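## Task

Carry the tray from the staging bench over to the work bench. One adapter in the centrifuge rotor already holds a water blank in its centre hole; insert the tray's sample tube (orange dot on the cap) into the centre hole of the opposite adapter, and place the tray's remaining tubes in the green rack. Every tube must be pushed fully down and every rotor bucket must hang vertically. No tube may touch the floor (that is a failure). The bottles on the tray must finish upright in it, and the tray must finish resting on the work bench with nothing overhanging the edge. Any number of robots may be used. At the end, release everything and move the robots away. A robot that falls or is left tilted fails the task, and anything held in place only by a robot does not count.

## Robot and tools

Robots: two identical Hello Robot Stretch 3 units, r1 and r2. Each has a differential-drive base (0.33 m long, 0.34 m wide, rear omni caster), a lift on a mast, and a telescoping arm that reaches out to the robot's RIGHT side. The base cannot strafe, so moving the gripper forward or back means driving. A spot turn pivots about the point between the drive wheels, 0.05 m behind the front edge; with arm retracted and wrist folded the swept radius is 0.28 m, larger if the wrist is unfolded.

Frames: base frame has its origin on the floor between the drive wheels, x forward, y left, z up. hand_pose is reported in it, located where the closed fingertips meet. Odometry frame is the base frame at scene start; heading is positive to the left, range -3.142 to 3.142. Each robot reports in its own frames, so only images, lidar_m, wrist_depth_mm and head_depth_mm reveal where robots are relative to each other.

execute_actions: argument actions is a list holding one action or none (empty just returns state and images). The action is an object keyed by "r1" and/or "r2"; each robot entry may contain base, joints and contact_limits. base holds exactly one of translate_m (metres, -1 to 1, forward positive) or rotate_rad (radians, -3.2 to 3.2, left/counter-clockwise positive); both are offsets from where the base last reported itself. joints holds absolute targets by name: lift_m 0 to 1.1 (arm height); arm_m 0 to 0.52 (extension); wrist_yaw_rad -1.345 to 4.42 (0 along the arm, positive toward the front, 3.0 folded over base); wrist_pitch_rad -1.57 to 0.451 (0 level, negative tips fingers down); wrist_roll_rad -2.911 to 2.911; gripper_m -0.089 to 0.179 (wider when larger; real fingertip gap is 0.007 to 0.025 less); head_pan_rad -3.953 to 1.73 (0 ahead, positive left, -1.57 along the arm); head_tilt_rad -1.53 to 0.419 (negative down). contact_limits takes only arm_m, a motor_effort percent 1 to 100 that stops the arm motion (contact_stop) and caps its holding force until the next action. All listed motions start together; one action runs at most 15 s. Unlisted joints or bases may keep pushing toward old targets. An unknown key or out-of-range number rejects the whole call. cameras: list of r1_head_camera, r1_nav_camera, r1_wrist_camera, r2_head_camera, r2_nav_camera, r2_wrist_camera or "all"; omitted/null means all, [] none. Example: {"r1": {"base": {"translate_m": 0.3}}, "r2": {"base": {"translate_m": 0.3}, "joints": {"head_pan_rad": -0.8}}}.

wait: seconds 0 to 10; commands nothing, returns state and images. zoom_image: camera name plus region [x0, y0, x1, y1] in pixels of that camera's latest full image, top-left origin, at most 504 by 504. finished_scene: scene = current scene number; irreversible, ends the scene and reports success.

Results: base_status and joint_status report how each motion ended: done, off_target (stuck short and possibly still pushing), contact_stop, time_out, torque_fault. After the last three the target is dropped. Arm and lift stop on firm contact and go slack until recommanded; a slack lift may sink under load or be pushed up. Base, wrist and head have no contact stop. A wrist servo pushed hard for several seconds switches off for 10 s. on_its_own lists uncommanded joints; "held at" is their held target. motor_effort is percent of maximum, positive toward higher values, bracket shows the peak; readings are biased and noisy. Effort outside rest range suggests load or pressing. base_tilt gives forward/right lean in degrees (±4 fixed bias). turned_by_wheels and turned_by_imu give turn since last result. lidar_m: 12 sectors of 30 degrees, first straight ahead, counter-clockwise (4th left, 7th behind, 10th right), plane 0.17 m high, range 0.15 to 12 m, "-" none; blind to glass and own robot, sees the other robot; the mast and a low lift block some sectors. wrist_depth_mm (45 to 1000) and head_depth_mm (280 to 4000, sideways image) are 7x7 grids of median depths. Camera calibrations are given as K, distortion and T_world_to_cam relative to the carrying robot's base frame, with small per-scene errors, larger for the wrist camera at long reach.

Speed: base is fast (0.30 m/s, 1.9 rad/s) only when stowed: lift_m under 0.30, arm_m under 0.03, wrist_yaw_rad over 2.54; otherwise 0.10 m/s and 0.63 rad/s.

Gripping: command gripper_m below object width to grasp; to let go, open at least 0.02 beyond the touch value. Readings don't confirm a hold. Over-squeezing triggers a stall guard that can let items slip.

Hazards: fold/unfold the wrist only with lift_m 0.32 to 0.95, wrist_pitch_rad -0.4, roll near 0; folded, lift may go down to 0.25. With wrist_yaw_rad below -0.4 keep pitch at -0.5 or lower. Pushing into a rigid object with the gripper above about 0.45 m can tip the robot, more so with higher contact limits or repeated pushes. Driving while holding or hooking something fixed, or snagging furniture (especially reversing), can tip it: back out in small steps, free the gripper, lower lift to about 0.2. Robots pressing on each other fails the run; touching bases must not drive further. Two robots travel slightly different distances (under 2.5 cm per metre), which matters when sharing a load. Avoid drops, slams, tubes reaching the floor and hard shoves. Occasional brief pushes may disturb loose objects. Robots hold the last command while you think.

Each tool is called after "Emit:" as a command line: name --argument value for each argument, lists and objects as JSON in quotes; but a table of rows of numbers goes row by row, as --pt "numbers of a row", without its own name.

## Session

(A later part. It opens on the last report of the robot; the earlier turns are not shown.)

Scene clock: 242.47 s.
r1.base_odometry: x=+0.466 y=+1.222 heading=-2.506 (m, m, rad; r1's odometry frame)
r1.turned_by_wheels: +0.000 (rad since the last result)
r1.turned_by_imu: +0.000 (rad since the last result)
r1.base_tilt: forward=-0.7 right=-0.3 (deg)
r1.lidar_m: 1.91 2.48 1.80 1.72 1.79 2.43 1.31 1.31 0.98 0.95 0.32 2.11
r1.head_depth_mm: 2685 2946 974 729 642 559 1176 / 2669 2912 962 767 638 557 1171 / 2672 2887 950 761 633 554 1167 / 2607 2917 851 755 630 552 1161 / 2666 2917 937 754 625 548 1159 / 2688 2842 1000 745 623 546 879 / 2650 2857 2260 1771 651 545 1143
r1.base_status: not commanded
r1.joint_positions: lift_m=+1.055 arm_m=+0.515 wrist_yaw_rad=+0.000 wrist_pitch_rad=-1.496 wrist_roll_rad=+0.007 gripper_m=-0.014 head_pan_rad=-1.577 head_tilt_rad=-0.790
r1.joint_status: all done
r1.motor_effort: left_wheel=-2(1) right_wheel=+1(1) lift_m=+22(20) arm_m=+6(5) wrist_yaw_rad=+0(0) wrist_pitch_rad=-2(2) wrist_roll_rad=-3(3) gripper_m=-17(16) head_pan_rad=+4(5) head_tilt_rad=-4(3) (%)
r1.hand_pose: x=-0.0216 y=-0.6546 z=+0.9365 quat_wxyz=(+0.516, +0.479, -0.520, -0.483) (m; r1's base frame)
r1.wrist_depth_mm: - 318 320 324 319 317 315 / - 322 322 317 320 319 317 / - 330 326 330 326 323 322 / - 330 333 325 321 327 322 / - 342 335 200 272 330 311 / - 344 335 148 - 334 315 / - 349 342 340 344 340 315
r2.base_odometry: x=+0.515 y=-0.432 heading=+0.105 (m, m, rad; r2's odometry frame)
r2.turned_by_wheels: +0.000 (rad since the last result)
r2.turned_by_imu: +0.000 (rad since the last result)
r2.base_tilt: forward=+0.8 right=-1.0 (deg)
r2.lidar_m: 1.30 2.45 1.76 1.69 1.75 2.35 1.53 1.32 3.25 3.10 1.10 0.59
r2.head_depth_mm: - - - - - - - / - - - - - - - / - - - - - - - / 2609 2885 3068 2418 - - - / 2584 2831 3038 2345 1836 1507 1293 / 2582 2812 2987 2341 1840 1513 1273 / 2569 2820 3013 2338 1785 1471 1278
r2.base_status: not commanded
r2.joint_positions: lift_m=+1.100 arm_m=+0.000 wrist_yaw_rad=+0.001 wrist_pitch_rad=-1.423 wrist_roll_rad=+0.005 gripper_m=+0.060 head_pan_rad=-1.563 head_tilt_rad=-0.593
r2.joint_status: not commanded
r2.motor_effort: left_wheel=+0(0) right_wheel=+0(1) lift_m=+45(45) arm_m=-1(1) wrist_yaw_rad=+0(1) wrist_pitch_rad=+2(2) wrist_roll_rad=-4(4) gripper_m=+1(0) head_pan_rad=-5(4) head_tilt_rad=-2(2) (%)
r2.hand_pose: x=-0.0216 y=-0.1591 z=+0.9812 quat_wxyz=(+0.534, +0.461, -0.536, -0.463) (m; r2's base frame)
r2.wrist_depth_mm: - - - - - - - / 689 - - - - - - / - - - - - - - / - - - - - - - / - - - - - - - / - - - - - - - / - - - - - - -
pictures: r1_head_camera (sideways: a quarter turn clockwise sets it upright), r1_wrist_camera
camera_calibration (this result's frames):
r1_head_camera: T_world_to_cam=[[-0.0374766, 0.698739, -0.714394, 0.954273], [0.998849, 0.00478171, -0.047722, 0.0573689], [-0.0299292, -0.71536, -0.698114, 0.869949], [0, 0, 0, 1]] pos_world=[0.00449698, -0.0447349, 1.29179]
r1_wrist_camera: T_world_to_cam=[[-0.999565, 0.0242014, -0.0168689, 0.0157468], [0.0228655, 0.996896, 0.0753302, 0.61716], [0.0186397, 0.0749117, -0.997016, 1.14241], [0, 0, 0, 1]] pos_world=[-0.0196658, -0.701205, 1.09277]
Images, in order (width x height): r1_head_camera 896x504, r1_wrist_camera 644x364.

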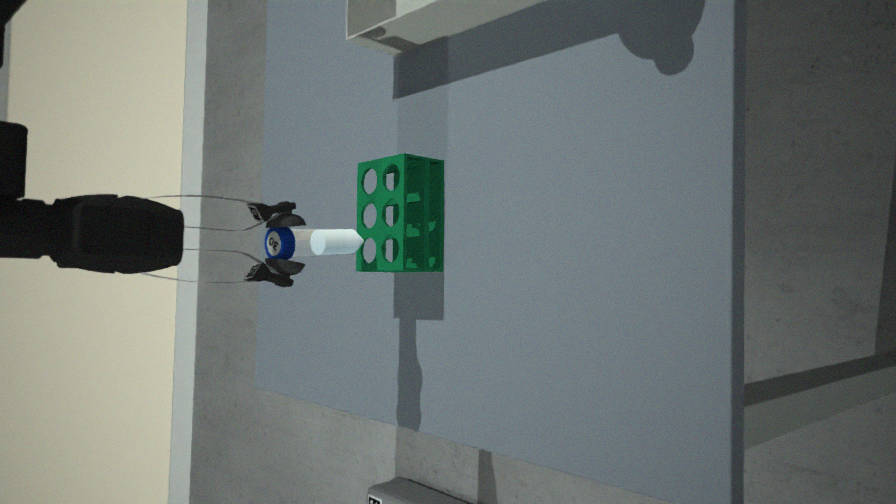

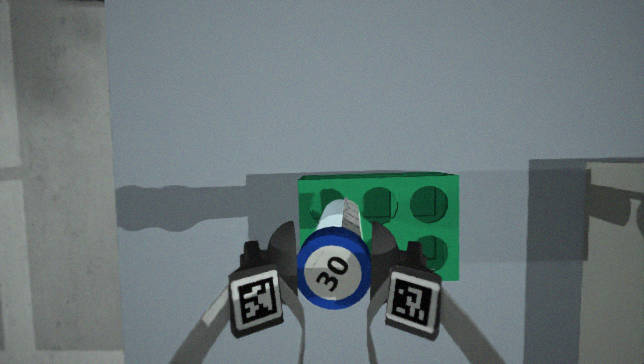

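Emit:
execute_actions --actions '[{"r1":{"base":{"translate_m":0.011},"joints":{"lift_m":1.045}}}]' --cameras '["r1_wrist_camera","r1_head_camera"]'

Emit:
execute_actions --actions '[{"r1":{"joints":{"lift_m":1.03}}}]' --cameras '["r1_wrist_camera","r1_head_camera"]'

Scene clock: 245.60 s.
r1.base_odometry: x=+0.457 y=+1.216 heading=-2.506 (m, m, rad; r1's odometry frame)
r1.turned_by_wheels: +0.000 (rad since the last result)
r1.turned_by_imu: +0.000 (rad since the last result)
r1.base_tilt: forward=-0.7 right=-0.3 (deg)
r1.lidar_m: 1.90 2.47 1.80 1.73 1.79 2.43 1.32 1.32 0.99 0.95 0.32 2.10
r1.head_depth_mm: 2749 2952 968 750 640 560 1176 / 2678 2920 960 767 636 557 1171 / 2704 2904 954 752 634 555 1167 / 2618 2847 856 752 630 551 1165 / 2642 2895 935 749 627 548 1155 / 2647 2864 1041 747 623 546 840 / 2675 2846 2279 1763 1425 545 1144
r1.base_status: done
r1.joint_positions: lift_m=+1.045 arm_m=+0.515 wrist_yaw_rad=+0.000 wrist_pitch_rad=-1.496 wrist_roll_rad=+0.007 gripper_m=-0.014 head_pan_rad=-1.577 head_tilt_rad=-0.790
r1.joint_status: all done
r1.motor_effort: left_wheel=-1(3) right_wheel=+1(5) lift_m=+22(21) arm_m=+5(4) wrist_yaw_rad=+0(1) wrist_pitch_rad=-2(2) wrist_roll_rad=-3(3) gripper_m=-16(17) head_pan_rad=+5(5) head_tilt_rad=-4(4) (%)
r1.hand_pose: x=-0.0216 y=-0.6546 z=+0.9265 quat_wxyz=(+0.516, +0.479, -0.520, -0.483) (m; r1's base frame)
r1.wrist_depth_mm: - 308 306 312 306 305 305 / - 317 311 307 309 306 305 / - 317 316 316 318 310 313 / - 322 317 318 316 316 315 / - 325 325 199 263 320 314 / - 331 327 148 - 326 322 / - 334 335 331 330 328 327
r2.base_odometry: x=+0.515 y=-0.432 heading=+0.105 (m, m, rad; r2's odometry frame)
r2.turned_by_wheels: +0.000 (rad since the last result)
r2.turned_by_imu: +0.000 (rad since the last result)
r2.base_tilt: forward=+0.6 right=-0.9 (deg)
r2.lidar_m: 1.30 2.45 1.76 1.69 1.75 2.35 1.53 1.32 3.25 3.10 1.10 0.59
r2.head_depth_mm: - - - - - - - / - - - - - - - / - - - - - - - / 2618 2891 3049 2439 - - - / 2572 2823 3010 2330 1838 1502 1291 / 2591 2822 3005 2344 1840 1508 1275 / 2581 2807 2983 2371 1783 1477 1278
r2.base_status: not commanded
r2.joint_positions: lift_m=+1.100 arm_m=+0.000 wrist_yaw_rad=+0.001 wrist_pitch_rad=-1.423 wrist_roll_rad=+0.005 gripper_m=+0.060 head_pan_rad=-1.563 head_tilt_rad=-0.593
r2.joint_status: not commanded
r2.motor_effort: left_wheel=+0(0) right_wheel=+0(0) lift_m=+45(45) arm_m=-1(1) wrist_yaw_rad=+0(0) wrist_pitch_rad=+2(2) wrist_roll_rad=-4(4) gripper_m=+1(1) head_pan_rad=-4(5) head_tilt_rad=-3(3) (%)
r2.hand_pose: x=-0.0216 y=-0.1591 z=+0.9812 quat_wxyz=(+0.534, +0.461, -0.536, -0.463) (m; r2's base frame)
r2.wrist_depth_mm: - - - - - - - / 693 - - - - - - / - - - - - - - / - - - - - - - / - - - - - - - / - - - - - - - / - - - - - - -
pictures: r1_head_camera (sideways: a quarter turn clockwise sets it upright), r1_wrist_camera
camera_calibration (this result's frames):
r1_head_camera: T_world_to_cam=[[-0.0374765, 0.698739, -0.714394, 0.954273], [0.998849, 0.0047816, -0.047722, 0.0573689], [-0.0299293, -0.71536, -0.698115, 0.869949], [0, 0, 0, 1]] pos_world=[0.00449697, -0.0447349, 1.29179]
r1_wrist_camera: T_world_to_cam=[[-0.999565, 0.0242014, -0.0168689, 0.0155782], [0.0228655, 0.996896, 0.0753301, 0.617912], [0.0186397, 0.0749116, -0.997016, 1.13245], [0, 0, 0, 1]] pos_world=[-0.0196658, -0.701205, 1.08278]
Images, in order (width x height): r1_head_camera 896x504, r1_wrist_camera 644x364.

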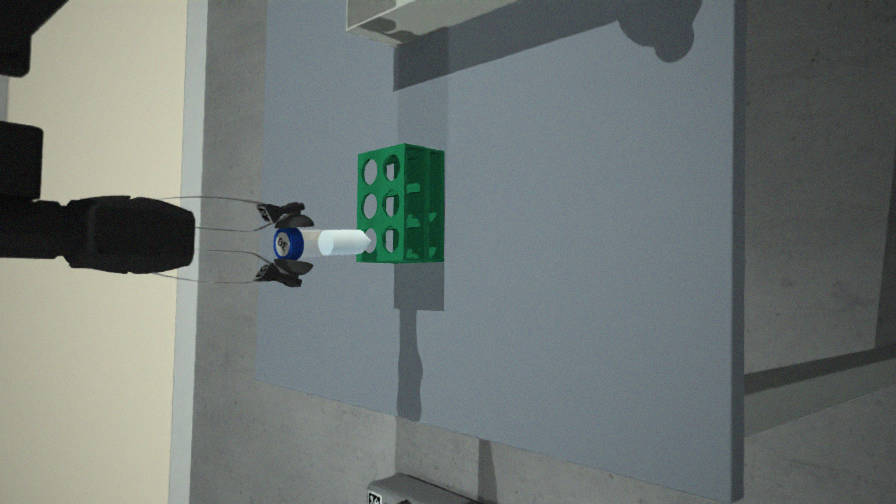

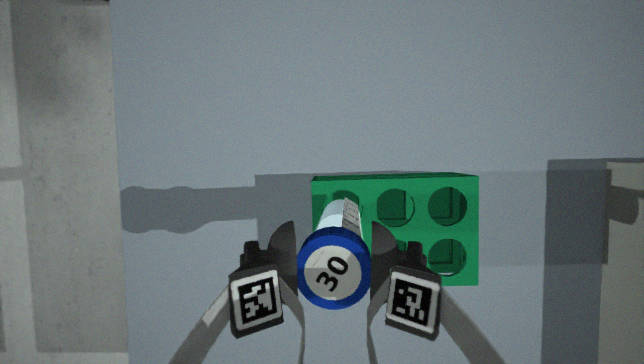

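Scene clock: 246.43 s.
r1.base_odometry: x=+0.457 y=+1.216 heading=-2.506 (m, m, rad; r1's odometry frame)
r1.turned_by_wheels: +0.000 (rad since the last result)
r1.turned_by_imu: +0.000 (rad since the last result)
r1.base_tilt: forward=-0.7 right=-0.2 (deg)
r1.lidar_m: 1.90 2.48 1.80 1.73 1.79 2.43 1.31 1.32 0.99 0.95 0.32 2.10
r1.head_depth_mm: 2761 2912 966 749 642 560 1177 / 2707 2915 962 765 637 557 1172 / 2738 2903 952 746 635 554 1162 / 2650 2795 882 746 630 550 1163 / 2658 2888 937 751 627 548 1154 / 2664 2853 1036 746 623 546 841 / 2659 2836 2254 1775 1421 546 1146
r1.base_status: not commanded
r1.joint_positions: lift_m=+1.030 arm_m=+0.515 wrist_yaw_rad=+0.000 wrist_pitch_rad=-1.496 wrist_roll_rad=+0.007 gripper_m=-0.014 head_pan_rad=-1.577 head_tilt_rad=-0.790
r1.joint_status: all done
r1.motor_effort: left_wheel=-2(2) right_wheel=+1(2) lift_m=+22(22) arm_m=+5(5) wrist_yaw_rad=+0(0) wrist_pitch_rad=-2(2) wrist_roll_rad=-3(3) gripper_m=-17(16) head_pan_rad=+4(5) head_tilt_rad=-4(4) (%)
r1.hand_pose: x=-0.0216 y=-0.6546 z=+0.9115 quat_wxyz=(+0.516, +0.479, -0.520, -0.483) (m; r1's base frame)
r1.wrist_depth_mm: - 297 294 292 292 289 291 / - 300 297 295 296 296 294 / - 303 304 307 298 299 296 / - 309 306 304 299 304 298 / - 311 310 199 249 306 306 / - 315 314 148 - 305 309 / - 318 316 319 311 310 310
r2.base_odometry: x=+0.515 y=-0.432 heading=+0.105 (m, m, rad; r2's odometry frame)
r2.turned_by_wheels: +0.000 (rad since the last result)
r2.turned_by_imu: +0.000 (rad since the last result)
r2.base_tilt: forward=+0.7 right=-0.8 (deg)
r2.lidar_m: 1.30 2.44 1.76 1.69 1.74 2.35 1.53 1.32 3.25 3.10 1.10 0.59
r2.head_depth_mm: - - - - - - - / - - - - - - - / - - - - - - - / 2602 2881 3062 2429 - - - / 2610 2833 3060 2363 1840 1501 1289 / 2588 2819 2994 2349 1832 1501 1277 / 2587 2812 3018 2355 1774 1474 1280
r2.base_status: not commanded
r2.joint_positions: lift_m=+1.100 arm_m=+0.000 wrist_yaw_rad=+0.001 wrist_pitch_rad=-1.423 wrist_roll_rad=+0.005 gripper_m=+0.060 head_pan_rad=-1.563 head_tilt_rad=-0.593
r2.joint_status: not commanded
r2.motor_effort: left_wheel=+0(0) right_wheel=+0(0) lift_m=+45(46) arm_m=-1(1) wrist_yaw_rad=+0(0) wrist_pitch_rad=+2(2) wrist_roll_rad=-4(4) gripper_m=+0(0) head_pan_rad=-4(4) head_tilt_rad=-3(3) (%)
r2.hand_pose: x=-0.0216 y=-0.1591 z=+0.9812 quat_wxyz=(+0.534, +0.461, -0.536, -0.463) (m; r2's base frame)
r2.wrist_depth_mm: - - - - - - - / 715 - - - - - - / - - - - - - - / - - - - - - - / - - - - - - - / - - - - - - - / - - - - - - -
pictures: r1_head_camera (sideways: a quarter turn clockwise sets it upright), r1_wrist_camera
camera_calibration (this result's frames):
r1_head_camera: T_world_to_cam=[[-0.0374768, 0.698739, -0.714394, 0.954272], [0.998849, 0.00478196, -0.047722, 0.0573689], [-0.0299291, -0.71536, -0.698115, 0.869949], [0, 0, 0, 1]] pos_world=[0.00449699, -0.0447349, 1.29179]
r1_wrist_camera: T_world_to_cam=[[-0.999565, 0.024202, -0.0168689, 0.0153257], [0.0228661, 0.996896, 0.0753301, 0.619042], [0.0186397, 0.0749116, -0.997016, 1.1175], [0, 0, 0, 1]] pos_world=[-0.0196659, -0.701205, 1.06779]
Images, in order (width x height): r1_head_camera 896x504, r1_wrist_camera 644x364.

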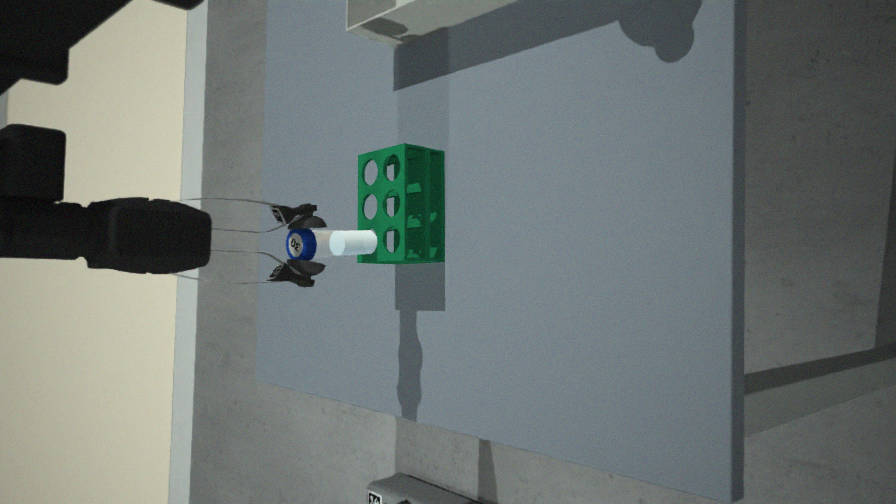

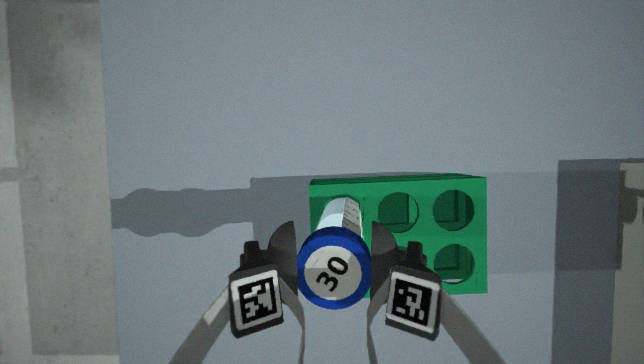

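Emit:
execute_actions --actions '[{"r1":{"joints":{"lift_m":0.997}}}]' --cameras '["r1_head_camera"]'

Emit:
execute_actions --actions '[{"r1":{"joints":{"gripper_m":0.06}}}]' --cameras '[]'

Emit:
execute_actions --actions '[{"r1":{"joints":{"lift_m":1.1}}}]' --cameras '["r1_head_camera","r1_wrist_camera"]'

Emit:
execute_actions --actions '[{"r1":{"base":{"translate_m":-0.49},"joints":{"arm_m":0.407,"gripper_m":0.07,"wrist_roll_rad":1.57,"wrist_pitch_rad":-1.55}}}]' --cameras '["r1_head_camera","r1_wrist_camera"]'

Scene clock: 249.20 s.
r1.base_odometry: x=+0.457 y=+1.216 heading=-2.506 (m, m, rad; r1's odometry frame)
r1.turned_by_wheels: +0.000 (rad since the last result)
r1.turned_by_imu: +0.000 (rad since the last result)
r1.base_tilt: forward=-0.7 right=-0.3 (deg)
r1.lidar_m: 1.90 2.48 1.79 1.73 1.79 2.44 1.31 1.32 0.99 0.95 0.32 2.10
r1.head_depth_mm: - 2937 950 749 642 560 1176 / 2712 2906 955 766 637 557 1174 / - 2911 949 746 634 554 1166 / 2682 2798 929 742 631 552 1161 / 2633 2910 934 752 626 549 1156 / 2652 2899 1036 745 623 546 839 / 2657 2819 2267 1762 1417 544 1143
r1.base_status: not commanded
r1.joint_positions: lift_m=+0.997 arm_m=+0.515 wrist_yaw_rad=+0.000 wrist_pitch_rad=-1.496 wrist_roll_rad=+0.007 gripper_m=-0.014 head_pan_rad=-1.577 head_tilt_rad=-0.790
r1.joint_status: all done
r1.motor_effort: left_wheel=-1(1) right_wheel=+1(2) lift_m=+19(23) arm_m=+5(5) wrist_yaw_rad=+0(0) wrist_pitch_rad=-2(2) wrist_roll_rad=-3(2) gripper_m=-16(16) head_pan_rad=+4(5) head_tilt_rad=-3(4) (%)
r1.hand_pose: x=-0.0216 y=-0.6545 z=+0.8787 quat_wxyz=(+0.516, +0.479, -0.520, -0.483) (m; r1's base frame)
r1.wrist_depth_mm: - 267 263 263 263 261 259 / - 267 268 268 264 265 262 / - 269 271 270 269 268 266 / - 272 274 270 264 267 270 / - 278 274 174 217 244 273 / - 282 279 147 - 272 274 / - 285 284 282 283 281 281
r2.base_odometry: x=+0.515 y=-0.432 heading=+0.105 (m, m, rad; r2's odometry frame)
r2.turned_by_wheels: +0.000 (rad since the last result)
r2.turned_by_imu: +0.000 (rad since the last result)
r2.base_tilt: forward=+0.7 right=-0.8 (deg)
r2.lidar_m: 1.30 2.45 1.76 1.69 1.75 2.35 1.53 1.32 3.22 3.10 1.10 0.59
r2.head_depth_mm: - - - - - - - / - - - - - - - / - - - - - - - / 2605 2889 3038 2438 - - - / 2597 2869 3029 2337 1835 1506 1294 / 2568 2837 3040 2335 1841 1508 1273 / 2569 2815 3025 2360 1788 1472 1283
r2.base_status: not commanded
r2.joint_positions: lift_m=+1.100 arm_m=+0.000 wrist_yaw_rad=+0.001 wrist_pitch_rad=-1.423 wrist_roll_rad=+0.005 gripper_m=+0.060 head_pan_rad=-1.563 head_tilt_rad=-0.593
r2.joint_status: not commanded
r2.motor_effort: left_wheel=+0(0) right_wheel=+0(0) lift_m=+45(46) arm_m=-1(1) wrist_yaw_rad=-1(1) wrist_pitch_rad=+2(2) wrist_roll_rad=-4(4) gripper_m=+1(0) head_pan_rad=-4(4) head_tilt_rad=-3(3) (%)
r2.hand_pose: x=-0.0216 y=-0.1591 z=+0.9812 quat_wxyz=(+0.534, +0.461, -0.536, -0.463) (m; r2's base frame)
r2.wrist_depth_mm: - - - - - - - / 697 - - - - - - / - - - - - - - / - - - - - - - / - - - - - - - / - - - - - - - / - - - - - - -
pictures: r1_head_camera (sideways: a quarter turn clockwise sets it upright)
camera_calibration (this result's frames):
r1_head_camera: T_world_to_cam=[[-0.0374767, 0.698739, -0.714394, 0.954273], [0.998849, 0.00478183, -0.047722, 0.0573689], [-0.0299291, -0.71536, -0.698115, 0.869949], [0, 0, 0, 1]] pos_world=[0.00449698, -0.0447349, 1.29179]
Images, in order (width x height): r1_head_camera 896x504.

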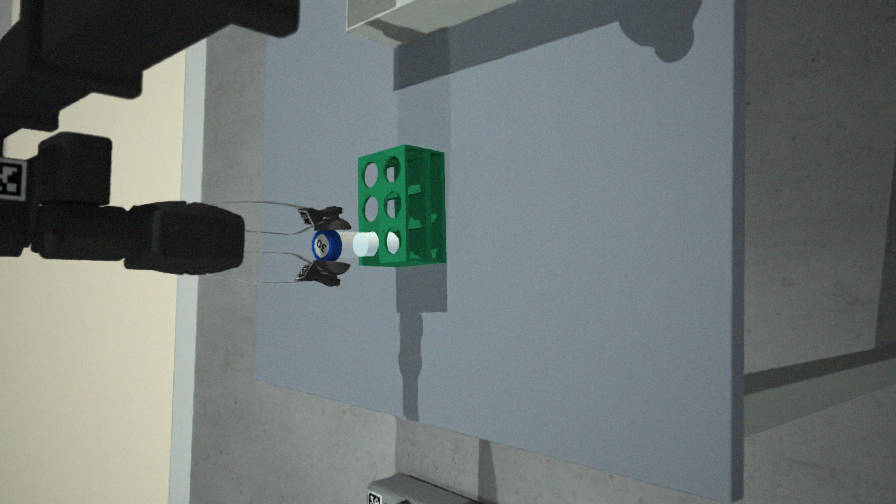

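Scene clock: 250.43 s.
r1.base_odometry: x=+0.457 y=+1.216 heading=-2.506 (m, m, rad; r1's odometry frame)
r1.turned_by_wheels: +0.000 (rad since the last result)
r1.turned_by_imu: +0.000 (rad since the last result)
r1.base_tilt: forward=-0.7 right=-0.2 (deg)
r1.lidar_m: 1.90 2.48 1.79 1.73 1.79 2.43 1.32 1.33 0.99 0.95 0.32 2.11
r1.head_depth_mm: - 2927 950 749 642 560 1179 / 2716 2894 961 765 637 556 1171 / - 2942 953 746 632 554 1166 / 2658 2812 910 741 629 551 1166 / 2654 2895 937 753 627 548 1158 / 2650 2874 1041 747 624 547 842 / 2668 2868 2245 1765 1417 545 1148
r1.base_status: not commanded
r1.joint_positions: lift_m=+0.997 arm_m=+0.515 wrist_yaw_rad=+0.000 wrist_pitch_rad=-1.497 wrist_roll_rad=+0.007 gripper_m=+0.060 head_pan_rad=-1.577 head_tilt_rad=-0.790
r1.joint_status: all done
r1.motor_effort: left_wheel=-1(2) right_wheel=+2(2) lift_m=+22(21) arm_m=+6(5) wrist_yaw_rad=+0(1) wrist_pitch_rad=-2(2) wrist_roll_rad=-3(3) gripper_m=+0(80) head_pan_rad=+4(5) head_tilt_rad=-3(3) (%)
r1.hand_pose: x=-0.0216 y=-0.6543 z=+0.8785 quat_wxyz=(+0.516, +0.480, -0.520, -0.483) (m; r1's base frame)
r1.wrist_depth_mm: - 263 265 260 260 259 260 / - 268 265 267 265 266 264 / - 270 269 269 270 266 267 / - 276 273 270 265 269 270 / - 279 279 207 214 245 271 / - 281 - 218 218 276 274 / - 283 282 281 280 280 279
r2.base_odometry: x=+0.515 y=-0.432 heading=+0.105 (m, m, rad; r2's odometry frame)
r2.turned_by_wheels: +0.000 (rad since the last result)
r2.turned_by_imu: +0.000 (rad since the last result)
r2.base_tilt: forward=+0.7 right=-0.9 (deg)
r2.lidar_m: 1.30 2.44 1.77 1.69 1.75 2.35 1.53 1.32 3.25 3.10 1.10 0.59
r2.head_depth_mm: - - - - - - - / - - - - - - - / - - - - - - - / 2608 2885 3027 2422 - - - / 2602 2830 3037 2336 1824 1503 1290 / 2597 2846 3051 2362 1828 1515 1277 / 2578 2801 3000 2356 1783 1472 1279
r2.base_status: not commanded
r2.joint_positions: lift_m=+1.100 arm_m=+0.000 wrist_yaw_rad=+0.001 wrist_pitch_rad=-1.423 wrist_roll_rad=+0.005 gripper_m=+0.060 head_pan_rad=-1.563 head_tilt_rad=-0.593
r2.joint_status: not commanded
r2.motor_effort: left_wheel=+0(0) right_wheel=-1(0) lift_m=+46(46) arm_m=-1(1) wrist_yaw_rad=-1(1) wrist_pitch_rad=+2(2) wrist_roll_rad=-4(4) gripper_m=+0(0) head_pan_rad=-4(4) head_tilt_rad=-3(2) (%)
r2.hand_pose: x=-0.0216 y=-0.1591 z=+0.9812 quat_wxyz=(+0.534, +0.461, -0.536, -0.463) (m; r2's base frame)
r2.wrist_depth_mm: - - - - - - - / 693 - - - - - - / - - - - - - - / - - - - - - - / - - - - - - - / - - - - - - - / - - - - - - -
pictures: none
No camera images: the call's "cameras" was empty. Leave "cameras" out to get every camera's image.

Scene clock: 252.20 s.
r1.base_odometry: x=+0.457 y=+1.216 heading=-2.506 (m, m, rad; r1's odometry frame)
r1.turned_by_wheels: +0.000 (rad since the last result)
r1.turned_by_imu: +0.000 (rad since the last result)
r1.base_tilt: forward=-0.7 right=-0.3 (deg)
r1.lidar_m: 1.90 2.48 1.79 1.73 1.79 2.43 1.32 1.32 0.99 0.95 0.32 2.10
r1.head_depth_mm: 2663 2908 970 749 641 559 1177 / 2674 2913 959 766 637 557 1172 / 2657 2923 954 745 633 555 1167 / - 2899 936 743 631 552 1162 / 2630 2884 937 752 626 548 1157 / 2647 2885 1038 746 624 546 842 / 2649 2856 2255 1778 1419 544 1147
r1.base_status: not commanded
r1.joint_positions: lift_m=+1.100 arm_m=+0.515 wrist_yaw_rad=+0.000 wrist_pitch_rad=-1.497 wrist_roll_rad=+0.007 gripper_m=+0.060 head_pan_rad=-1.577 head_tilt_rad=-0.790
r1.joint_status: all done
r1.motor_effort: left_wheel=-1(1) right_wheel=+1(2) lift_m=+26(33) arm_m=+5(6) wrist_yaw_rad=+0(0) wrist_pitch_rad=-2(2) wrist_roll_rad=-3(3) gripper_m=+1(2) head_pan_rad=+5(4) head_tilt_rad=-3(4) (%)
r1.hand_pose: x=-0.0216 y=-0.6543 z=+0.9813 quat_wxyz=(+0.516, +0.480, -0.520, -0.483) (m; r1's base frame)
r1.wrist_depth_mm: - - 364 362 360 359 356 / - - 363 369 368 358 362 / - - 366 368 371 371 367 / - - 376 368 363 372 340 / - - 380 348 345 377 344 / - - - 388 383 376 348 / - - 396 388 386 387 347
r2.base_odometry: x=+0.515 y=-0.432 heading=+0.105 (m, m, rad; r2's odometry frame)
r2.turned_by_wheels: +0.000 (rad since the last result)
r2.turned_by_imu: +0.000 (rad since the last result)
r2.base_tilt: forward=+0.7 right=-0.8 (deg)
r2.lidar_m: 1.30 2.44 1.76 1.69 1.75 2.36 1.53 1.32 3.24 3.09 1.10 0.59
r2.head_depth_mm: - - - - - - - / - - - - - - - / - - - - - - - / 2612 2894 3037 2439 - - - / 2611 2842 3027 2339 1828 1501 1292 / 2569 2847 3025 2355 1830 1510 1277 / 2587 2805 3035 2361 1792 1468 1279
r2.base_status: not commanded
r2.joint_positions: lift_m=+1.100 arm_m=+0.000 wrist_yaw_rad=+0.001 wrist_pitch_rad=-1.423 wrist_roll_rad=+0.005 gripper_m=+0.060 head_pan_rad=-1.563 head_tilt_rad=-0.593
r2.joint_status: not commanded
r2.motor_effort: left_wheel=+0(0) right_wheel=+0(0) lift_m=+45(45) arm_m=-1(1) wrist_yaw_rad=+0(0) wrist_pitch_rad=+2(2) wrist_roll_rad=-4(4) gripper_m=+0(1) head_pan_rad=-4(4) head_tilt_rad=-2(3) (%)
r2.hand_pose: x=-0.0216 y=-0.1591 z=+0.9812 quat_wxyz=(+0.534, +0.461, -0.536, -0.463) (m; r2's base frame)
r2.wrist_depth_mm: - - - - - - - / 697 - - - - - - / - - - - - - - / - - - - - - - / - - - - - - - / - - - - - - - / - - - - - - -
pictures: r1_head_camera (sideways: a quarter turn clockwise sets it upright), r1_wrist_camera
camera_calibration (this result's frames):
r1_head_camera: T_world_to_cam=[[-0.0374769, 0.698739, -0.714394, 0.954273], [0.998849, 0.00478208, -0.047722, 0.0573689], [-0.029929, -0.71536, -0.698115, 0.869949], [0, 0, 0, 1]] pos_world=[0.00449699, -0.0447349, 1.29179]
r1_wrist_camera: T_world_to_cam=[[-0.999565, 0.024219, -0.0168448, 0.0164841], [0.0228662, 0.996821, 0.0763276, 0.612502], [0.0186398, 0.0759092, -0.99694, 1.18763], [0, 0, 0, 1]] pos_world=[-0.0196658, -0.701105, 1.13752]
Images, in order (width x height): r1_head_camera 896x504, r1_wrist_camera 644x364.

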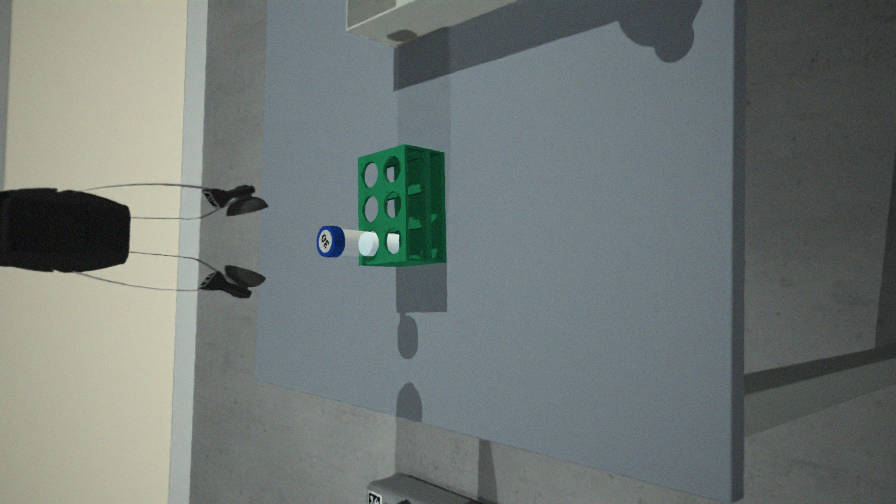

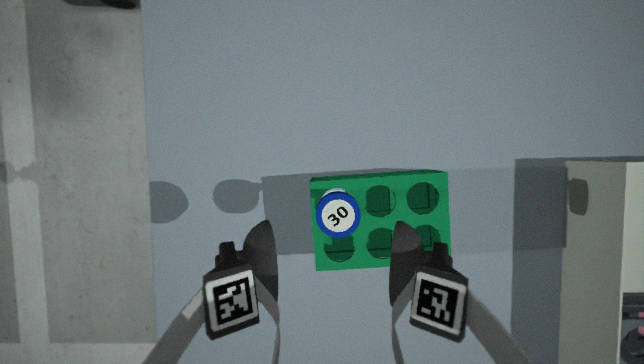

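Scene clock: 258.17 s.
r1.base_odometry: x=+0.852 y=+1.506 heading=-2.506 (m, m, rad; r1's odometry frame)
r1.turned_by_wheels: +0.000 (rad since the last result)
r1.turned_by_imu: -0.001 (rad since the last result)
r1.base_tilt: forward=-0.7 right=-0.3 (deg)
r1.lidar_m: 2.39 2.47 1.80 1.72 1.78 2.42 1.12 0.84 0.99 0.96 0.99 0.67
r1.head_depth_mm: 2683 2910 970 770 642 572 1175 / 2614 2912 960 765 638 569 1165 / 2628 2908 920 722 614 555 1166 / - 2913 819 681 627 551 1161 / 2668 2895 934 708 622 549 1158 / 2674 2885 930 646 619 547 1149 / 2666 2845 923 672 499 544 1144
r1.base_status: done
r1.joint_positions: lift_m=+1.100 arm_m=+0.407 wrist_yaw_rad=+0.000 wrist_pitch_rad=-1.543 wrist_roll_rad=+1.562 gripper_m=+0.070 head_pan_rad=-1.577 head_tilt_rad=-0.790
r1.joint_status: all done
r1.motor_effort: left_wheel=-2(5) right_wheel=+1(2) lift_m=+27(26) arm_m=-5(6) wrist_yaw_rad=+0(1) wrist_pitch_rad=-3(4) wrist_roll_rad=+4(3) gripper_m=+0(47) head_pan_rad=+5(5) head_tilt_rad=-4(3) (%)
r1.hand_pose: x=-0.0215 y=-0.5351 z=+0.9818 quat_wxyz=(+0.003, +0.003, -0.716, -0.698) (m; r1's base frame)
r1.wrist_depth_mm: 360 351 359 350 346 345 - / 367 364 362 354 352 352 - / 370 371 368 355 359 355 - / 388 210 293 339 362 365 - / 399 364 381 358 356 368 - / 403 396 390 371 344 379 - / 417 409 400 331 391 338 -
r2.base_odometry: x=+0.515 y=-0.432 heading=+0.105 (m, m, rad; r2's odometry frame)
r2.turned_by_wheels: +0.000 (rad since the last result)
r2.turned_by_imu: +0.000 (rad since the last result)
r2.base_tilt: forward=+0.8 right=-0.7 (deg)
r2.lidar_m: 1.30 2.44 1.76 1.69 1.74 2.36 1.53 1.32 3.24 3.10 1.11 0.59
r2.head_depth_mm: - - - - - - - / - - - - - - - / - - - - - - - / 2618 2900 3067 2430 - - - / 2577 2812 3056 2343 1825 1506 1288 / 2575 2841 3026 2345 1831 1504 1276 / 2568 2803 3011 2351 1834 1474 1288
r2.base_status: not commanded
r2.joint_positions: lift_m=+1.100 arm_m=+0.000 wrist_yaw_rad=+0.001 wrist_pitch_rad=-1.423 wrist_roll_rad=+0.005 gripper_m=+0.060 head_pan_rad=-1.563 head_tilt_rad=-0.593
r2.joint_status: not commanded
r2.motor_effort: left_wheel=-1(0) right_wheel=+0(0) lift_m=+45(45) arm_m=-1(1) wrist_yaw_rad=+0(0) wrist_pitch_rad=+2(2) wrist_roll_rad=-4(4) gripper_m=+1(0) head_pan_rad=-4(4) head_tilt_rad=-3(3) (%)
r2.hand_pose: x=-0.0216 y=-0.1591 z=+0.9812 quat_wxyz=(+0.534, +0.461, -0.536, -0.463) (m; r2's base frame)
r2.wrist_depth_mm: - - - - - - - / 690 - - - - - - / - - - - - - - / - - - - - - - / - - - - - - - / - - - - - - - / - - - - - - -
pictures: r1_head_camera (sideways: a quarter turn clockwise sets it upright), r1_wrist_camera
camera_calibration (this result's frames):
r1_head_camera: T_world_to_cam=[[-0.0374772, 0.69874, -0.714394, 0.954272], [0.998849, 0.00478256, -0.047722, 0.0573689], [-0.0299286, -0.71536, -0.698115, 0.86995], [0, 0, 0, 1]] pos_world=[0.00449701, -0.0447349, 1.29179]
r1_wrist_camera: T_world_to_cam=[[0.0093539, 0.99905, -0.0425535, 0.582253], [0.98897, -0.00295193, 0.148086, -0.0910249], [0.14782, -0.0434693, -0.988059, 1.10926], [0, 0, 0, 1]] pos_world=[-0.079397, -0.53375, 1.13427]
Images, in order (width x height): r1_head_camera 896x504, r1_wrist_camera 644x364.

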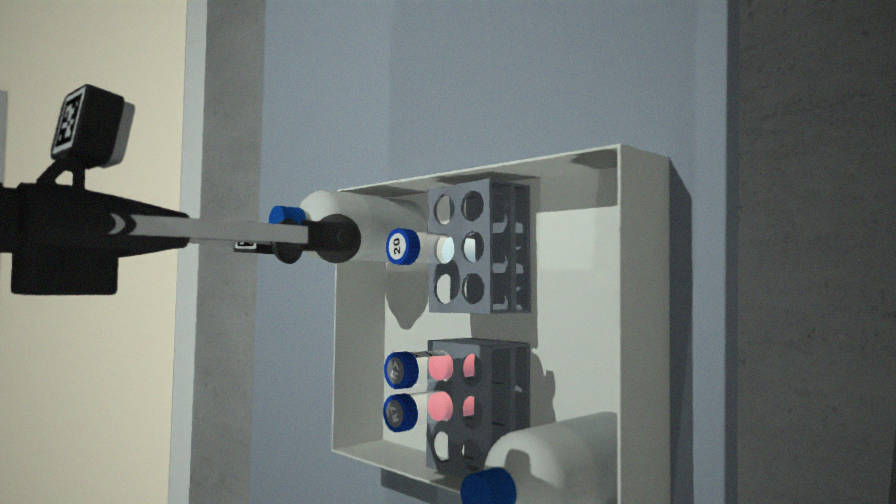

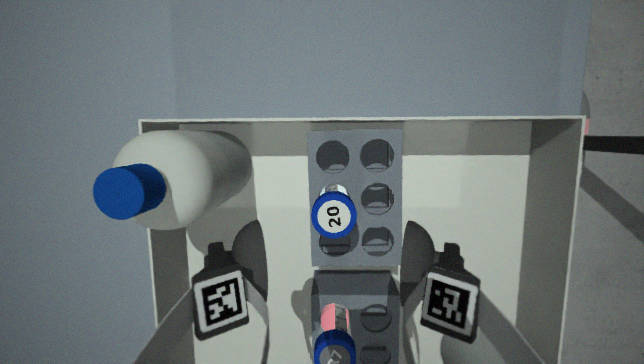

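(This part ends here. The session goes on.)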